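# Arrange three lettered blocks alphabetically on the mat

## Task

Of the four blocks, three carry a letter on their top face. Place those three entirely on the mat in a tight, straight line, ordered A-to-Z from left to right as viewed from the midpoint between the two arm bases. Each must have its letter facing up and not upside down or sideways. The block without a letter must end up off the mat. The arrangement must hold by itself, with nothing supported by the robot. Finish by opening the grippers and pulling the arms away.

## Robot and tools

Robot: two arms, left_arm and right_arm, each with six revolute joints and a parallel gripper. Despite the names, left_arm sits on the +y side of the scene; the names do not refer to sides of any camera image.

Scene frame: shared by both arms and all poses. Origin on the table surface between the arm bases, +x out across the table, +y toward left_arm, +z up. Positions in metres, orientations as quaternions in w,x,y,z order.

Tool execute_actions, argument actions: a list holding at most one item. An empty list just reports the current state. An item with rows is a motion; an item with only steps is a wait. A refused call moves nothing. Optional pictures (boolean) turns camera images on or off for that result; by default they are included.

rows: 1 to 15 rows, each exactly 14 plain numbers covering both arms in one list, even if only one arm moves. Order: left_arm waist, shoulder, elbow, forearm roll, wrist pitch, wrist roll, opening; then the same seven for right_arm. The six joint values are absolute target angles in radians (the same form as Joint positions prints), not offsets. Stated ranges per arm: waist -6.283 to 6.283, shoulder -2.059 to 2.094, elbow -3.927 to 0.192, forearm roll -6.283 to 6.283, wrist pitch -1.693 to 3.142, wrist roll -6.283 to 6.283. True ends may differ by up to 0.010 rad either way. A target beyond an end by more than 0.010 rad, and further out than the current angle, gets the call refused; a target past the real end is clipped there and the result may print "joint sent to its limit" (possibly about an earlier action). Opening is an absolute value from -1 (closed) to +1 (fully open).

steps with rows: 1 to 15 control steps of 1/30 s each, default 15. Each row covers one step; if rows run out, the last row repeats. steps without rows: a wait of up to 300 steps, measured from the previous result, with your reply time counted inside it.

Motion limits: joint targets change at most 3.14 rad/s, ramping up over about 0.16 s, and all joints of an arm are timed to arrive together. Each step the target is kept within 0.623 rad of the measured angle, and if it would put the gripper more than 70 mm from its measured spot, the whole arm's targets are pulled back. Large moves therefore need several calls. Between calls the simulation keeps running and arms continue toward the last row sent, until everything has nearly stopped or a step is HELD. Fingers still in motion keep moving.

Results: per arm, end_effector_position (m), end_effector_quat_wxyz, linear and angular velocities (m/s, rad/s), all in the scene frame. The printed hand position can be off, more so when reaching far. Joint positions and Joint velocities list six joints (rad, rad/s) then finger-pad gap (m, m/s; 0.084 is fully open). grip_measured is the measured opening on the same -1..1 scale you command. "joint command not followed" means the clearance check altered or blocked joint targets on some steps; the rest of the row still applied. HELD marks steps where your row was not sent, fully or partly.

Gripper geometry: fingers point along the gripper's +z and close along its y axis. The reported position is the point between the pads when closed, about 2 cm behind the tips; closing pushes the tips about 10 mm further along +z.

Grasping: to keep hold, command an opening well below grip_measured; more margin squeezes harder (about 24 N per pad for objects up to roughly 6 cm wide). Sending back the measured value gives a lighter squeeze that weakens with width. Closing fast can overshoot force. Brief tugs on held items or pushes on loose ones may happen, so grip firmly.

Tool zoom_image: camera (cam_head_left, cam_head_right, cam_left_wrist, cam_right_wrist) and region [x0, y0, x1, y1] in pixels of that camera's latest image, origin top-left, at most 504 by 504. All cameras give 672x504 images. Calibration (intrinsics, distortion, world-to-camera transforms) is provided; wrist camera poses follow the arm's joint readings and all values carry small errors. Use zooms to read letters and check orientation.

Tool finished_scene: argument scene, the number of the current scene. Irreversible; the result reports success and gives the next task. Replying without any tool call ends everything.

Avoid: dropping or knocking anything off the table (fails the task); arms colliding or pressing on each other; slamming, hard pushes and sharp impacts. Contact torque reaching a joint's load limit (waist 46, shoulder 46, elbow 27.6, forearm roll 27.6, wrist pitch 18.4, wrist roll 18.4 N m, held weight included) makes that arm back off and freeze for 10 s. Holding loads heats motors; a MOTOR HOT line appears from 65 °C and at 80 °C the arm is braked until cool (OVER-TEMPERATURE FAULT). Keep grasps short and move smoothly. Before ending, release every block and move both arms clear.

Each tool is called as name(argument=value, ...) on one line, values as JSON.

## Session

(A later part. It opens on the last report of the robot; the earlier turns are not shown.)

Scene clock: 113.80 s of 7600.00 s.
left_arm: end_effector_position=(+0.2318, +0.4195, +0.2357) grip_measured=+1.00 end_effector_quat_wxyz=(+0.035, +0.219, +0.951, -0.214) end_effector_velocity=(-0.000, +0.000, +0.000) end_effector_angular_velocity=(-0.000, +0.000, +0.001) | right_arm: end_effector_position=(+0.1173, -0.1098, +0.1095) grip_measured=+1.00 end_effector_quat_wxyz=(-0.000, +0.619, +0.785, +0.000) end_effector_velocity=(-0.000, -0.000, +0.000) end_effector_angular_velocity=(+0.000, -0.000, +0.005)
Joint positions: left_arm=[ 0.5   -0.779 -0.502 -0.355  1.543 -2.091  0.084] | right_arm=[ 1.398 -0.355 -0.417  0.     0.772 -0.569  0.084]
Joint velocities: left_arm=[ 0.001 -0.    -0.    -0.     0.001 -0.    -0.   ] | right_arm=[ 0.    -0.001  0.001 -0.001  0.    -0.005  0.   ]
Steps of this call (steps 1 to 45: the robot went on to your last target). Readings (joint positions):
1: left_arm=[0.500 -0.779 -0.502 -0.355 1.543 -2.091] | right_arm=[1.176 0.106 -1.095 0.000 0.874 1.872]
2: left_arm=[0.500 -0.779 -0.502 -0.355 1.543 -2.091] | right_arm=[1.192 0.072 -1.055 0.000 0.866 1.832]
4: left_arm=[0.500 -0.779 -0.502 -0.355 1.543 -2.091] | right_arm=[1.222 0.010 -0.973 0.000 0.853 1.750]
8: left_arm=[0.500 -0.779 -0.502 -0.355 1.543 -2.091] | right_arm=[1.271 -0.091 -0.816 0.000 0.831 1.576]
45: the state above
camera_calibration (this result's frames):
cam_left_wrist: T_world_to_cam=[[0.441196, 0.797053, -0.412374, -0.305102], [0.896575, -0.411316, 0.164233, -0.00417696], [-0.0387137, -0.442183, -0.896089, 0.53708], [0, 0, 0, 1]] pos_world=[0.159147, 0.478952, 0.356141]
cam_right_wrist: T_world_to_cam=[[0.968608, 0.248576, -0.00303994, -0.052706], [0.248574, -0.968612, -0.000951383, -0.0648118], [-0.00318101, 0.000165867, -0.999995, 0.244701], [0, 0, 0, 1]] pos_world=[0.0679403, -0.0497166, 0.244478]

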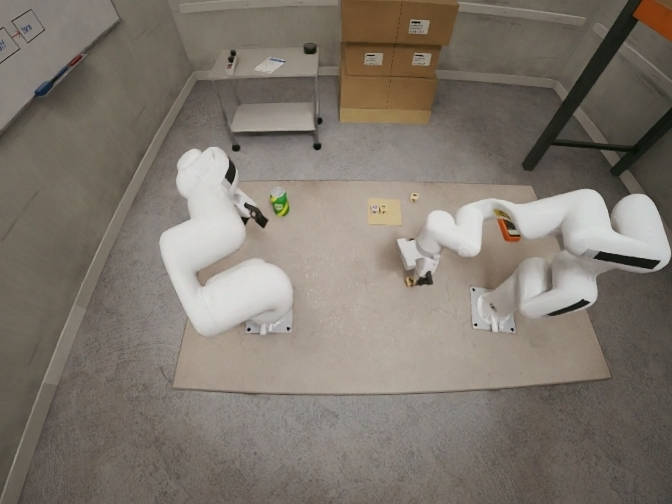

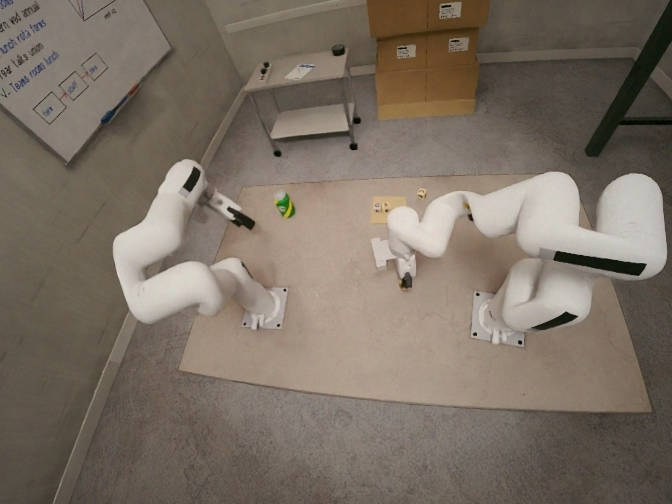

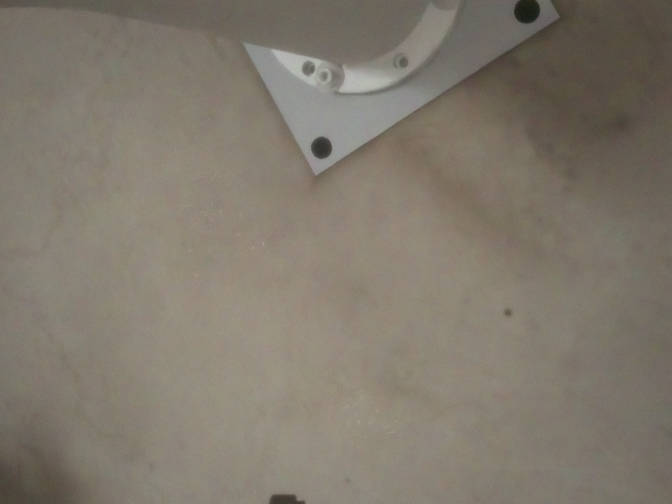

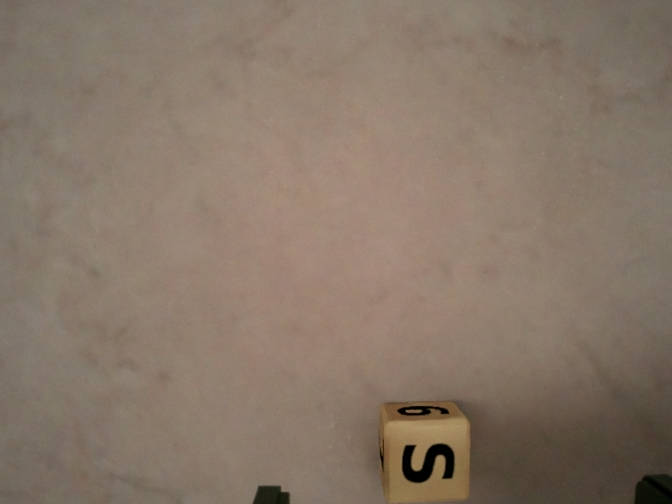

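execute_actions(actions=[{"rows":[[0.5,-0.779,-0.502,-0.355,1.543,-2.091,1,1.398,-0.102,-0.358,0,0.46,-0.6,1]]}], pictures=false)

execute_actions(actions=[{"steps":8}], pictures=false)

execute_actions(actions=[{"rows":[[0.5,-0.779,-0.502,-0.355,1.543,-2.091,1,1.398,-0.102,-0.358,0,0.46,-0.6,-0.7]]}], pictures=false)

execute_actions(actions=[{"rows":[[0.5,-0.779,-0.502,-0.355,1.543,-2.091,1,1.398,-0.355,-0.417,0,0.772,-0.6,-0.7]],"steps":10}], pictures=false)

execute_actions(actions=[{"rows":[[0.5,-0.779,-0.502,-0.355,1.543,-2.091,1,0.809,0.42,-1.303,0,0.883,-0.922,-0.7]]}], pictures=false)

execute_actions(actions=[{"steps":35}], pictures=false)

execute_actions(actions=[{"rows":[[0.5,-0.779,-0.502,-0.355,1.543,-2.091,1,0.809,0.476,-1.288,0,0.812,-0.922,-0.7]],"steps":8}], pictures=false)

execute_actions(actions=[{"rows":[[0.5,-0.779,-0.502,-0.355,1.543,-2.091,1,0.809,0.532,-1.273,0,0.741,-0.922,-0.7]]}], pictures=false)

execute_actions(actions=[{"rows":[[0.5,-0.779,-0.502,-0.355,1.543,-2.091,1,0.809,0.532,-1.273,0,0.741,-0.922,1]],"steps":12}], pictures=false)

execute_actions(actions=[{"rows":[[0.5,-0.779,-0.502,-0.355,1.543,-2.091,1,0.809,0.38,-1.315,0,0.935,-0.922,1]],"steps":10}], pictures=false)

execute_actions(actions=[{"rows":[[0.5,-0.779,-0.502,-0.355,1.543,-2.091,1,0.75,-0.1,-1.05,0,1.15,0,1]]}], pictures=false)

execute_actions(actions=[{"steps":15}])

Scene clock: 143.63 s of 7600.00 s.
left_arm: end_effector_position=(+0.2318, +0.4195, +0.2357) grip_measured=+1.00 end_effector_quat_wxyz=(+0.035, +0.219, +0.951, -0.214) end_effector_velocity=(-0.000, -0.000, -0.000) end_effector_angular_velocity=(-0.001, +0.002, -0.000) | right_arm: end_effector_position=(+0.1176, -0.1088, +0.0326) grip_measured=+1.00 end_effector_quat_wxyz=(-0.000, +0.607, +0.795, +0.001) end_effector_velocity=(+0.002, +0.006, +0.002) end_effector_angular_velocity=(+0.023, -0.008, +0.002)
Joint positions: left_arm=[ 0.5   -0.779 -0.502 -0.355  1.543 -2.091  0.084] | right_arm=[ 1.398 -0.104 -0.36  -0.     0.462 -0.6    0.084]
Joint velocities: left_arm=[-0.001  0.002  0.     0.    -0.    -0.     0.   ] | right_arm=[-0.     0.003 -0.002 -0.    -0.025 -0.002 -0.   ]
Steps of this call (steps 1 to 15: the robot went on to your last target; steps 16 to 90: nothing new was sent; then 26.33 s passed at rest; steps 91 to 105: all 15 steps of this action). Readings (joint positions):
91: left_arm=[0.500 -0.779 -0.502 -0.355 1.543 -2.091] | right_arm=[1.398 -0.355 -0.417 -0.000 0.772 -0.570]
92: left_arm=[0.500 -0.779 -0.502 -0.355 1.543 -2.091] | right_arm=[1.398 -0.351 -0.416 -0.000 0.765 -0.571]
94: left_arm=[0.500 -0.779 -0.502 -0.355 1.543 -2.091] | right_arm=[1.398 -0.312 -0.410 -0.000 0.709 -0.576]
98: left_arm=[0.500 -0.779 -0.502 -0.355 1.543 -2.091] | right_arm=[1.398 -0.147 -0.366 0.000 0.524 -0.594]
105: the state above

Scene clock: 143.90 s of 7600.00 s.
left_arm: end_effector_position=(+0.2318, +0.4195, +0.2357) grip_measured=+1.00 end_effector_quat_wxyz=(+0.035, +0.219, +0.951, -0.214) end_effector_velocity=(+0.000, +0.000, +0.000) end_effector_angular_velocity=(+0.000, -0.000, -0.000) | right_arm: end_effector_position=(+0.1174, -0.1095, +0.0318) grip_measured=+1.00 end_effector_quat_wxyz=(-0.000, +0.607, +0.795, +0.000) end_effector_velocity=(-0.001, -0.001, -0.002) end_effector_angular_velocity=(-0.005, +0.002, -0.001)
Joint positions: left_arm=[ 0.5   -0.779 -0.502 -0.355  1.543 -2.091  0.084] | right_arm=[ 1.398 -0.103 -0.358 -0.     0.46  -0.6    0.084]
Joint velocities: left_arm=[-0.  0. -0.  0. -0.  0.  0.] | right_arm=[ 0.     0.005  0.001  0.001 -0.001 -0.    -0.   ]
Steps of this call (steps 1 to 8: the robot went on to your last target). Readings (joint positions):
1: left_arm=[0.500 -0.779 -0.502 -0.355 1.543 -2.091] | right_arm=[1.398 -0.104 -0.360 -0.000 0.461 -0.600]
2: left_arm=[0.500 -0.779 -0.502 -0.355 1.543 -2.091] | right_arm=[1.398 -0.104 -0.359 -0.000 0.461 -0.600]
4: left_arm=[0.500 -0.779 -0.502 -0.355 1.543 -2.091] | right_arm=[1.398 -0.103 -0.359 -0.000 0.460 -0.600]
8: the state above

Scene clock: 144.40 s of 7600.00 s.
left_arm: end_effector_position=(+0.2318, +0.4195, +0.2357) grip_measured=+1.00 end_effector_quat_wxyz=(+0.035, +0.219, +0.951, -0.214) end_effector_velocity=(+0.000, +0.000, +0.000) end_effector_angular_velocity=(+0.001, -0.001, +0.000) | right_arm: end_effector_position=(+0.1173, -0.1097, +0.0315) grip_measured=-0.33 end_effector_quat_wxyz=(-0.000, +0.607, +0.795, +0.000) end_effector_velocity=(+0.000, -0.001, -0.000) end_effector_angular_velocity=(-0.001, +0.000, -0.000)
Joint positions: left_arm=[ 0.5   -0.779 -0.502 -0.355  1.543 -2.091  0.084] | right_arm=[ 1.398 -0.102 -0.358 -0.     0.46  -0.6    0.03 ]
Joint velocities: left_arm=[ 0.    -0.001 -0.001  0.    -0.    -0.     0.   ] | right_arm=[-0.001 -0.     0.002 -0.    -0.    -0.     0.   ]
Steps of this call (steps 1 to 15: all 15 steps of this action). Readings (joint positions):
1: left_arm=[0.500 -0.779 -0.502 -0.355 1.543 -2.091] | right_arm=[1.398 -0.103 -0.358 -0.000 0.460 -0.600]
2: left_arm=[0.500 -0.779 -0.502 -0.355 1.543 -2.091] | right_arm=[1.398 -0.102 -0.358 -0.000 0.460 -0.600]
4: left_arm=[0.500 -0.779 -0.502 -0.355 1.543 -2.091] | right_arm=[1.398 -0.102 -0.358 -0.000 0.460 -0.600]
8: left_arm=[0.500 -0.779 -0.502 -0.355 1.543 -2.091] | right_arm=[1.398 -0.102 -0.358 -0.000 0.460 -0.600]
15: the state above

Scene clock: 144.73 s of 7600.00 s.
left_arm: end_effector_position=(+0.2318, +0.4195, +0.2357) grip_measured=+1.00 end_effector_quat_wxyz=(+0.035, +0.219, +0.951, -0.214) end_effector_velocity=(+0.000, +0.000, -0.000) end_effector_angular_velocity=(+0.000, -0.000, +0.000) | right_arm: end_effector_position=(+0.1189, -0.1049, +0.1088) grip_measured=-0.33 end_effector_quat_wxyz=(-0.002, +0.607, +0.795, +0.007) end_effector_velocity=(-0.013, -0.037, +0.061) end_effector_angular_velocity=(-0.082, +0.029, -0.002)
Joint positions: left_arm=[ 0.5   -0.779 -0.502 -0.355  1.543 -2.091  0.084] | right_arm=[ 1.398 -0.345 -0.419 -0.     0.749 -0.6    0.03 ]
Joint velocities: left_arm=[-0.001  0.001 -0.     0.    -0.001 -0.     0.   ] | right_arm=[-0.001 -0.245 -0.025  0.     0.358  0.001 -0.   ]
Steps of this call (steps 1 to 10: all 10 steps of this action). Readings (joint positions):
1: left_arm=[0.500 -0.779 -0.502 -0.355 1.543 -2.091] | right_arm=[1.398 -0.102 -0.358 -0.000 0.460 -0.600]
2: left_arm=[0.500 -0.779 -0.502 -0.355 1.543 -2.091] | right_arm=[1.398 -0.106 -0.359 0.000 0.467 -0.600]
4: left_arm=[0.500 -0.779 -0.502 -0.355 1.543 -2.091] | right_arm=[1.398 -0.145 -0.365 0.000 0.523 -0.600]
8: left_arm=[0.500 -0.779 -0.502 -0.355 1.543 -2.091] | right_arm=[1.398 -0.310 -0.410 -0.000 0.708 -0.600]
10: the state above

Scene clock: 145.23 s of 7600.00 s.
left_arm: end_effector_position=(+0.2318, +0.4195, +0.2357) grip_measured=+1.00 end_effector_quat_wxyz=(+0.035, +0.219, +0.951, -0.214) end_effector_velocity=(+0.000, +0.000, +0.000) end_effector_angular_velocity=(+0.000, -0.001, -0.000) | right_arm: end_effector_position=(+0.2821, -0.0690, +0.1095) grip_measured=-0.33 end_effector_quat_wxyz=(+0.001, +0.665, +0.747, -0.017) end_effector_velocity=(+0.398, +0.074, +0.014) end_effector_angular_velocity=(+0.089, -0.055, -0.277)
Joint positions: left_arm=[ 0.5   -0.779 -0.502 -0.355  1.543 -2.091  0.084] | right_arm=[ 1.067  0.064 -0.861  0.     0.831 -0.781  0.03 ]
Joint velocities: left_arm=[ 0.    -0.     0.    -0.    -0.001  0.001  0.   ] | right_arm=[-0.611  0.842 -1.066  0.     0.12  -0.335 -0.   ]
Steps of this call (steps 1 to 15: all 15 steps of this action). Readings (joint positions):
1: left_arm=[0.500 -0.779 -0.502 -0.355 1.543 -2.091] | right_arm=[1.398 -0.350 -0.419 -0.000 0.758 -0.600]
2: left_arm=[0.500 -0.779 -0.502 -0.355 1.543 -2.091] | right_arm=[1.394 -0.348 -0.422 0.000 0.765 -0.603]
4: left_arm=[0.500 -0.779 -0.502 -0.355 1.543 -2.091] | right_arm=[1.350 -0.300 -0.467 0.000 0.777 -0.629]
8: left_arm=[0.500 -0.779 -0.502 -0.355 1.543 -2.091] | right_arm=[1.223 -0.153 -0.613 -0.000 0.799 -0.695]
15: the state above

Scene clock: 146.40 s of 7600.00 s.
left_arm: end_effector_position=(+0.2318, +0.4195, +0.2357) grip_measured=+1.00 end_effector_quat_wxyz=(+0.035, +0.219, +0.951, -0.214) end_effector_velocity=(-0.000, +0.000, -0.000) end_effector_angular_velocity=(-0.000, +0.000, +0.000) | right_arm: end_effector_position=(+0.4541, -0.0789, +0.0960) grip_measured=-0.33 end_effector_quat_wxyz=(+0.000, +0.707, +0.707, +0.000) end_effector_velocity=(-0.000, -0.000, -0.000) end_effector_angular_velocity=(-0.001, +0.001, +0.000)
Joint positions: left_arm=[ 0.5   -0.779 -0.502 -0.355  1.543 -2.091  0.084] | right_arm=[ 0.809  0.42  -1.303  0.     0.883 -0.922  0.03 ]
Joint velocities: left_arm=[ 0.  0.  0.  0. -0.  0. -0.] | right_arm=[-0.     0.001  0.     0.     0.001 -0.001  0.   ]
Steps of this call (steps 1 to 35: the robot went on to your last target). Readings (joint positions):
1: left_arm=[0.500 -0.779 -0.502 -0.355 1.543 -2.091] | right_arm=[1.047 0.092 -0.896 0.000 0.835 -0.792]
2: left_arm=[0.500 -0.779 -0.502 -0.355 1.543 -2.091] | right_arm=[1.026 0.120 -0.931 0.000 0.839 -0.803]
4: left_arm=[0.500 -0.779 -0.502 -0.355 1.543 -2.091] | right_arm=[0.986 0.176 -1.000 0.000 0.847 -0.825]
8: left_arm=[0.500 -0.779 -0.502 -0.355 1.543 -2.091] | right_arm=[0.906 0.286 -1.137 0.000 0.863 -0.869]
35: the state above

Scene clock: 146.67 s of 7600.00 s.
left_arm: end_effector_position=(+0.2318, +0.4195, +0.2357) grip_measured=+1.00 end_effector_quat_wxyz=(+0.035, +0.219, +0.951, -0.214) end_effector_velocity=(-0.000, +0.000, -0.000) end_effector_angular_velocity=(-0.001, +0.002, +0.000) | right_arm: end_effector_position=(+0.4525, -0.0802, +0.0624) grip_measured=-0.33 end_effector_quat_wxyz=(-0.001, +0.707, +0.707, -0.005) end_effector_velocity=(+0.009, +0.007, -0.020) end_effector_angular_velocity=(+0.021, -0.028, +0.000)
Joint positions: left_arm=[ 0.5   -0.779 -0.502 -0.355  1.543 -2.091  0.084] | right_arm=[ 0.809  0.477 -1.285  0.     0.818 -0.922  0.03 ]
Joint velocities: left_arm=[ 0.     0.002 -0.     0.     0.    -0.     0.   ] | right_arm=[-0.     0.047  0.     0.    -0.083 -0.001  0.   ]
Steps of this call (steps 1 to 8: all 8 steps of this action). Readings (joint positions):
1: left_arm=[0.500 -0.779 -0.502 -0.355 1.543 -2.091] | right_arm=[0.809 0.420 -1.303 0.000 0.883 -0.922]
2: left_arm=[0.500 -0.779 -0.502 -0.355 1.543 -2.091] | right_arm=[0.809 0.423 -1.302 -0.000 0.877 -0.922]
4: left_arm=[0.500 -0.779 -0.502 -0.355 1.543 -2.091] | right_arm=[0.809 0.444 -1.299 -0.000 0.846 -0.922]
8: the state above

Scene clock: 147.17 s of 7600.00 s.
left_arm: end_effector_position=(+0.2318, +0.4195, +0.2357) grip_measured=+1.00 end_effector_quat_wxyz=(+0.035, +0.219, +0.951, -0.214) end_effector_velocity=(-0.000, +0.000, -0.000) end_effector_angular_velocity=(+0.000, -0.000, +0.000) | right_arm: end_effector_position=(+0.4550, -0.0782, +0.0349) grip_measured=-0.33 end_effector_quat_wxyz=(+0.000, +0.707, +0.707, +0.002) end_effector_velocity=(-0.000, +0.000, -0.001) end_effector_angular_velocity=(-0.000, -0.000, +0.001)
Joint positions: left_arm=[ 0.5   -0.779 -0.502 -0.355  1.543 -2.091  0.084] | right_arm=[ 0.809  0.53  -1.274 -0.     0.741 -0.922  0.03 ]
Joint velocities: left_arm=[ 0.    -0.001  0.001  0.    -0.     0.    -0.   ] | right_arm=[ 0.     0.002  0.    -0.    -0.003 -0.001  0.   ]
Steps of this call (steps 1 to 15: all 15 steps of this action). Readings (joint positions):
1: left_arm=[0.500 -0.779 -0.502 -0.355 1.543 -2.091] | right_arm=[0.809 0.477 -1.285 0.000 0.816 -0.922]
2: left_arm=[0.500 -0.779 -0.502 -0.355 1.543 -2.091] | right_arm=[0.809 0.480 -1.286 -0.000 0.808 -0.922]
4: left_arm=[0.500 -0.779 -0.502 -0.355 1.543 -2.091] | right_arm=[0.809 0.499 -1.285 -0.000 0.776 -0.922]
8: left_arm=[0.500 -0.779 -0.502 -0.355 1.543 -2.091] | right_arm=[0.809 0.528 -1.274 -0.000 0.747 -0.922]
15: the state above

Scene clock: 147.57 s of 7600.00 s.
left_arm: end_effector_position=(+0.2318, +0.4195, +0.2357) grip_measured=+1.00 end_effector_quat_wxyz=(+0.035, +0.219, +0.951, -0.214) end_effector_velocity=(-0.000, +0.000, -0.000) end_effector_angular_velocity=(-0.001, +0.001, +0.000) | right_arm: end_effector_position=(+0.4542, -0.0789, +0.0330) grip_measured=+1.00 end_effector_quat_wxyz=(-0.000, +0.707, +0.707, -0.000) end_effector_velocity=(-0.000, +0.000, +0.000) end_effector_angular_velocity=(+0.000, -0.000, -0.001)
Joint positions: left_arm=[ 0.5   -0.779 -0.502 -0.355  1.543 -2.091  0.084] | right_arm=[ 0.809  0.532 -1.273  0.     0.741 -0.922  0.084]
Joint velocities: left_arm=[ 0.001  0.002 -0.     0.     0.001  0.    -0.   ] | right_arm=[ 0.001 -0.001  0.001  0.     0.     0.001  0.001]
Steps of this call (steps 1 to 12: all 12 steps of this action). Readings (joint positions):
1: left_arm=[0.500 -0.779 -0.502 -0.355 1.543 -2.091] | right_arm=[0.809 0.530 -1.274 -0.000 0.741 -0.922]
2: left_arm=[0.500 -0.779 -0.502 -0.355 1.543 -2.091] | right_arm=[0.809 0.531 -1.274 0.000 0.741 -0.922]
4: left_arm=[0.500 -0.779 -0.502 -0.355 1.543 -2.091] | right_arm=[0.809 0.534 -1.271 0.000 0.741 -0.922]
8: left_arm=[0.500 -0.779 -0.502 -0.355 1.543 -2.091] | right_arm=[0.809 0.534 -1.272 0.000 0.741 -0.922]
12: the state above

Scene clock: 147.90 s of 7600.00 s.
left_arm: end_effector_position=(+0.2318, +0.4195, +0.2357) grip_measured=+1.00 end_effector_quat_wxyz=(+0.035, +0.219, +0.951, -0.214) end_effector_velocity=(-0.000, -0.000, +0.000) end_effector_angular_velocity=(+0.000, -0.000, -0.000) | right_arm: end_effector_position=(+0.4569, -0.0767, +0.1221) grip_measured=+1.00 end_effector_quat_wxyz=(+0.001, +0.707, +0.707, +0.009) end_effector_velocity=(-0.039, -0.030, +0.011) end_effector_angular_velocity=(-0.089, +0.118, -0.001)
Joint positions: left_arm=[ 0.5   -0.779 -0.502 -0.355  1.543 -2.091  0.084] | right_arm=[ 0.809  0.38  -1.32  -0.     0.922 -0.922  0.084]
Joint velocities: left_arm=[-0. -0. -0. -0.  0. -0.  0.] | right_arm=[-0.    -0.072  0.034  0.     0.185  0.001 -0.   ]
Steps of this call (steps 1 to 10: all 10 steps of this action). Readings (joint positions):
1: left_arm=[0.500 -0.779 -0.502 -0.355 1.543 -2.091] | right_arm=[0.809 0.532 -1.273 0.000 0.741 -0.922]
2: left_arm=[0.500 -0.779 -0.502 -0.355 1.543 -2.091] | right_arm=[0.809 0.529 -1.273 0.000 0.748 -0.922]
4: left_arm=[0.500 -0.779 -0.502 -0.355 1.543 -2.091] | right_arm=[0.809 0.497 -1.278 0.000 0.799 -0.922]
8: left_arm=[0.500 -0.779 -0.502 -0.355 1.543 -2.091] | right_arm=[0.809 0.396 -1.316 -0.000 0.903 -0.922]
10: the state above

Scene clock: 148.40 s of 7600.00 s.
left_arm: end_effector_position=(+0.2318, +0.4195, +0.2357) grip_measured=+1.00 end_effector_quat_wxyz=(+0.035, +0.219, +0.951, -0.214) end_effector_velocity=(+0.000, +0.000, -0.000) end_effector_angular_velocity=(-0.000, +0.001, +0.000) | right_arm: end_effector_position=(+0.3934, -0.1549, +0.2234) grip_measured=+1.00 end_effector_quat_wxyz=(-0.000, +0.930, +0.367, +0.000) end_effector_velocity=(-0.124, -0.134, +0.170) end_effector_angular_velocity=(+0.032, -0.045, -1.904)
Joint positions: left_arm=[ 0.5   -0.779 -0.502 -0.355  1.543 -2.091  0.084] | right_arm=[ 0.757 -0.039 -1.084 -0.     1.122 -0.155  0.084]
Joint velocities: left_arm=[-0.     0.002 -0.    -0.    -0.    -0.    -0.   ] | right_arm=[-0.089 -0.777  0.387 -0.     0.334  1.815  0.   ]
Steps of this call (steps 1 to 15: all 15 steps of this action). Readings (joint positions):
1: left_arm=[0.500 -0.779 -0.502 -0.355 1.543 -2.091] | right_arm=[0.809 0.379 -1.318 -0.000 0.927 -0.922]
2: left_arm=[0.500 -0.779 -0.502 -0.355 1.543 -2.091] | right_arm=[0.808 0.377 -1.312 0.000 0.932 -0.916]
4: left_arm=[0.500 -0.779 -0.502 -0.355 1.543 -2.091] | right_arm=[0.802 0.343 -1.282 0.000 0.955 -0.860]
8: left_arm=[0.500 -0.779 -0.502 -0.355 1.543 -2.091] | right_arm=[0.783 0.185 -1.208 -0.000 1.020 -0.649]
15: the state above

Scene clock: 148.90 s of 7600.00 s.
left_arm: end_effector_position=(+0.2318, +0.4195, +0.2357) grip_measured=+1.00 end_effector_quat_wxyz=(+0.035, +0.219, +0.951, -0.214) end_effector_velocity=(+0.000, -0.000, +0.000) end_effector_angular_velocity=(+0.001, -0.002, -0.000) | right_arm: end_effector_position=(+0.3820, -0.1664, +0.2344) grip_measured=+1.00 end_effector_quat_wxyz=(+0.000, +0.957, +0.291, -0.000) end_effector_velocity=(+0.000, -0.000, +0.002) end_effector_angular_velocity=(+0.002, -0.004, -0.003)
Joint positions: left_arm=[ 0.5   -0.779 -0.502 -0.355  1.543 -2.091  0.084] | right_arm=[ 0.75  -0.099 -1.05   0.     1.15  -0.     0.084]
Joint velocities: left_arm=[-0.    -0.003  0.    -0.     0.     0.     0.   ] | right_arm=[-0.001 -0.006  0.    -0.     0.001  0.002  0.   ]
Steps of this call (steps 1 to 15: the robot went on to your last target). Readings (joint positions):
1: left_arm=[0.500 -0.779 -0.502 -0.355 1.543 -2.091] | right_arm=[0.754 -0.062 -1.073 -0.000 1.132 -0.101]
2: left_arm=[0.500 -0.779 -0.502 -0.355 1.543 -2.091] | right_arm=[0.753 -0.079 -1.064 -0.000 1.139 -0.061]
4: left_arm=[0.500 -0.779 -0.502 -0.355 1.543 -2.091] | right_arm=[0.751 -0.094 -1.055 -0.000 1.146 -0.021]
8: left_arm=[0.500 -0.779 -0.502 -0.355 1.543 -2.091] | right_arm=[0.750 -0.097 -1.050 0.000 1.150 -0.003]
15: the state above
camera_calibration (this result's frames):
cam_left_wrist: T_world_to_cam=[[0.441196, 0.797053, -0.412374, -0.305102], [0.896575, -0.411316, 0.164233, -0.00417688], [-0.0387137, -0.442183, -0.896089, 0.53708], [0, 0, 0, 1]] pos_world=[0.159147, 0.478952, 0.356141]
cam_right_wrist: T_world_to_cam=[[0.568821, -0.822456, -0.00306265, -0.320112], [-0.82246, -0.568823, -0.000112399, 0.290098], [-0.00164966, 0.00258284, -0.999995, 0.3702], [0, 0, 0, 1]] pos_world=[0.421291, -0.0992194, 0.369251]

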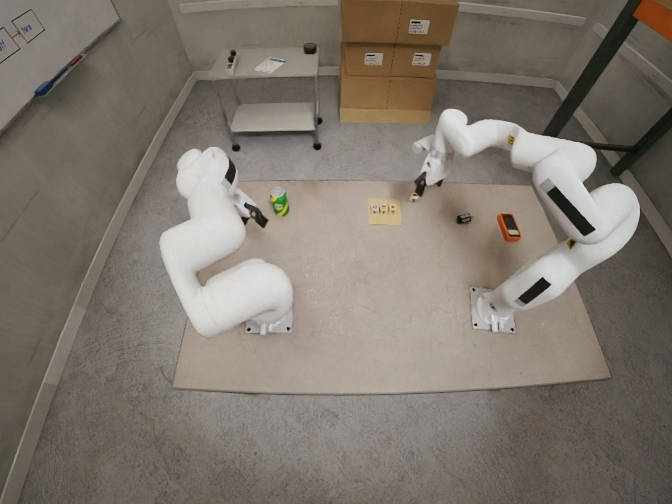

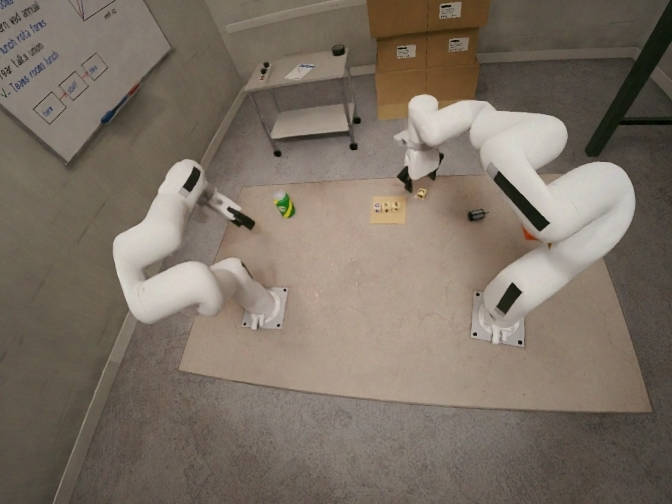

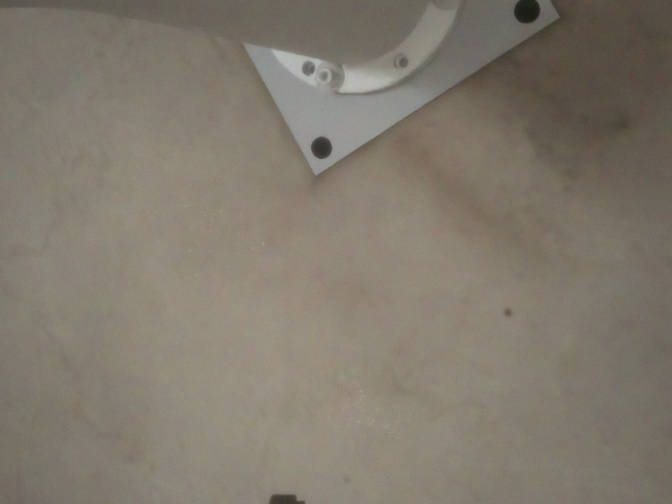

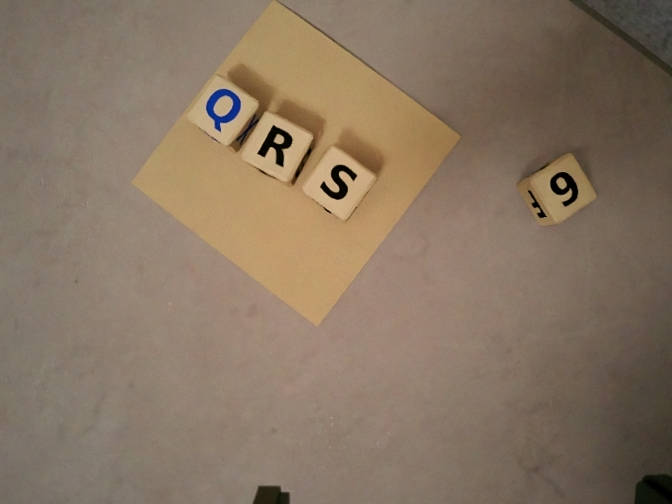

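finished_scene(scene=2)

The scene is finished: the task was done.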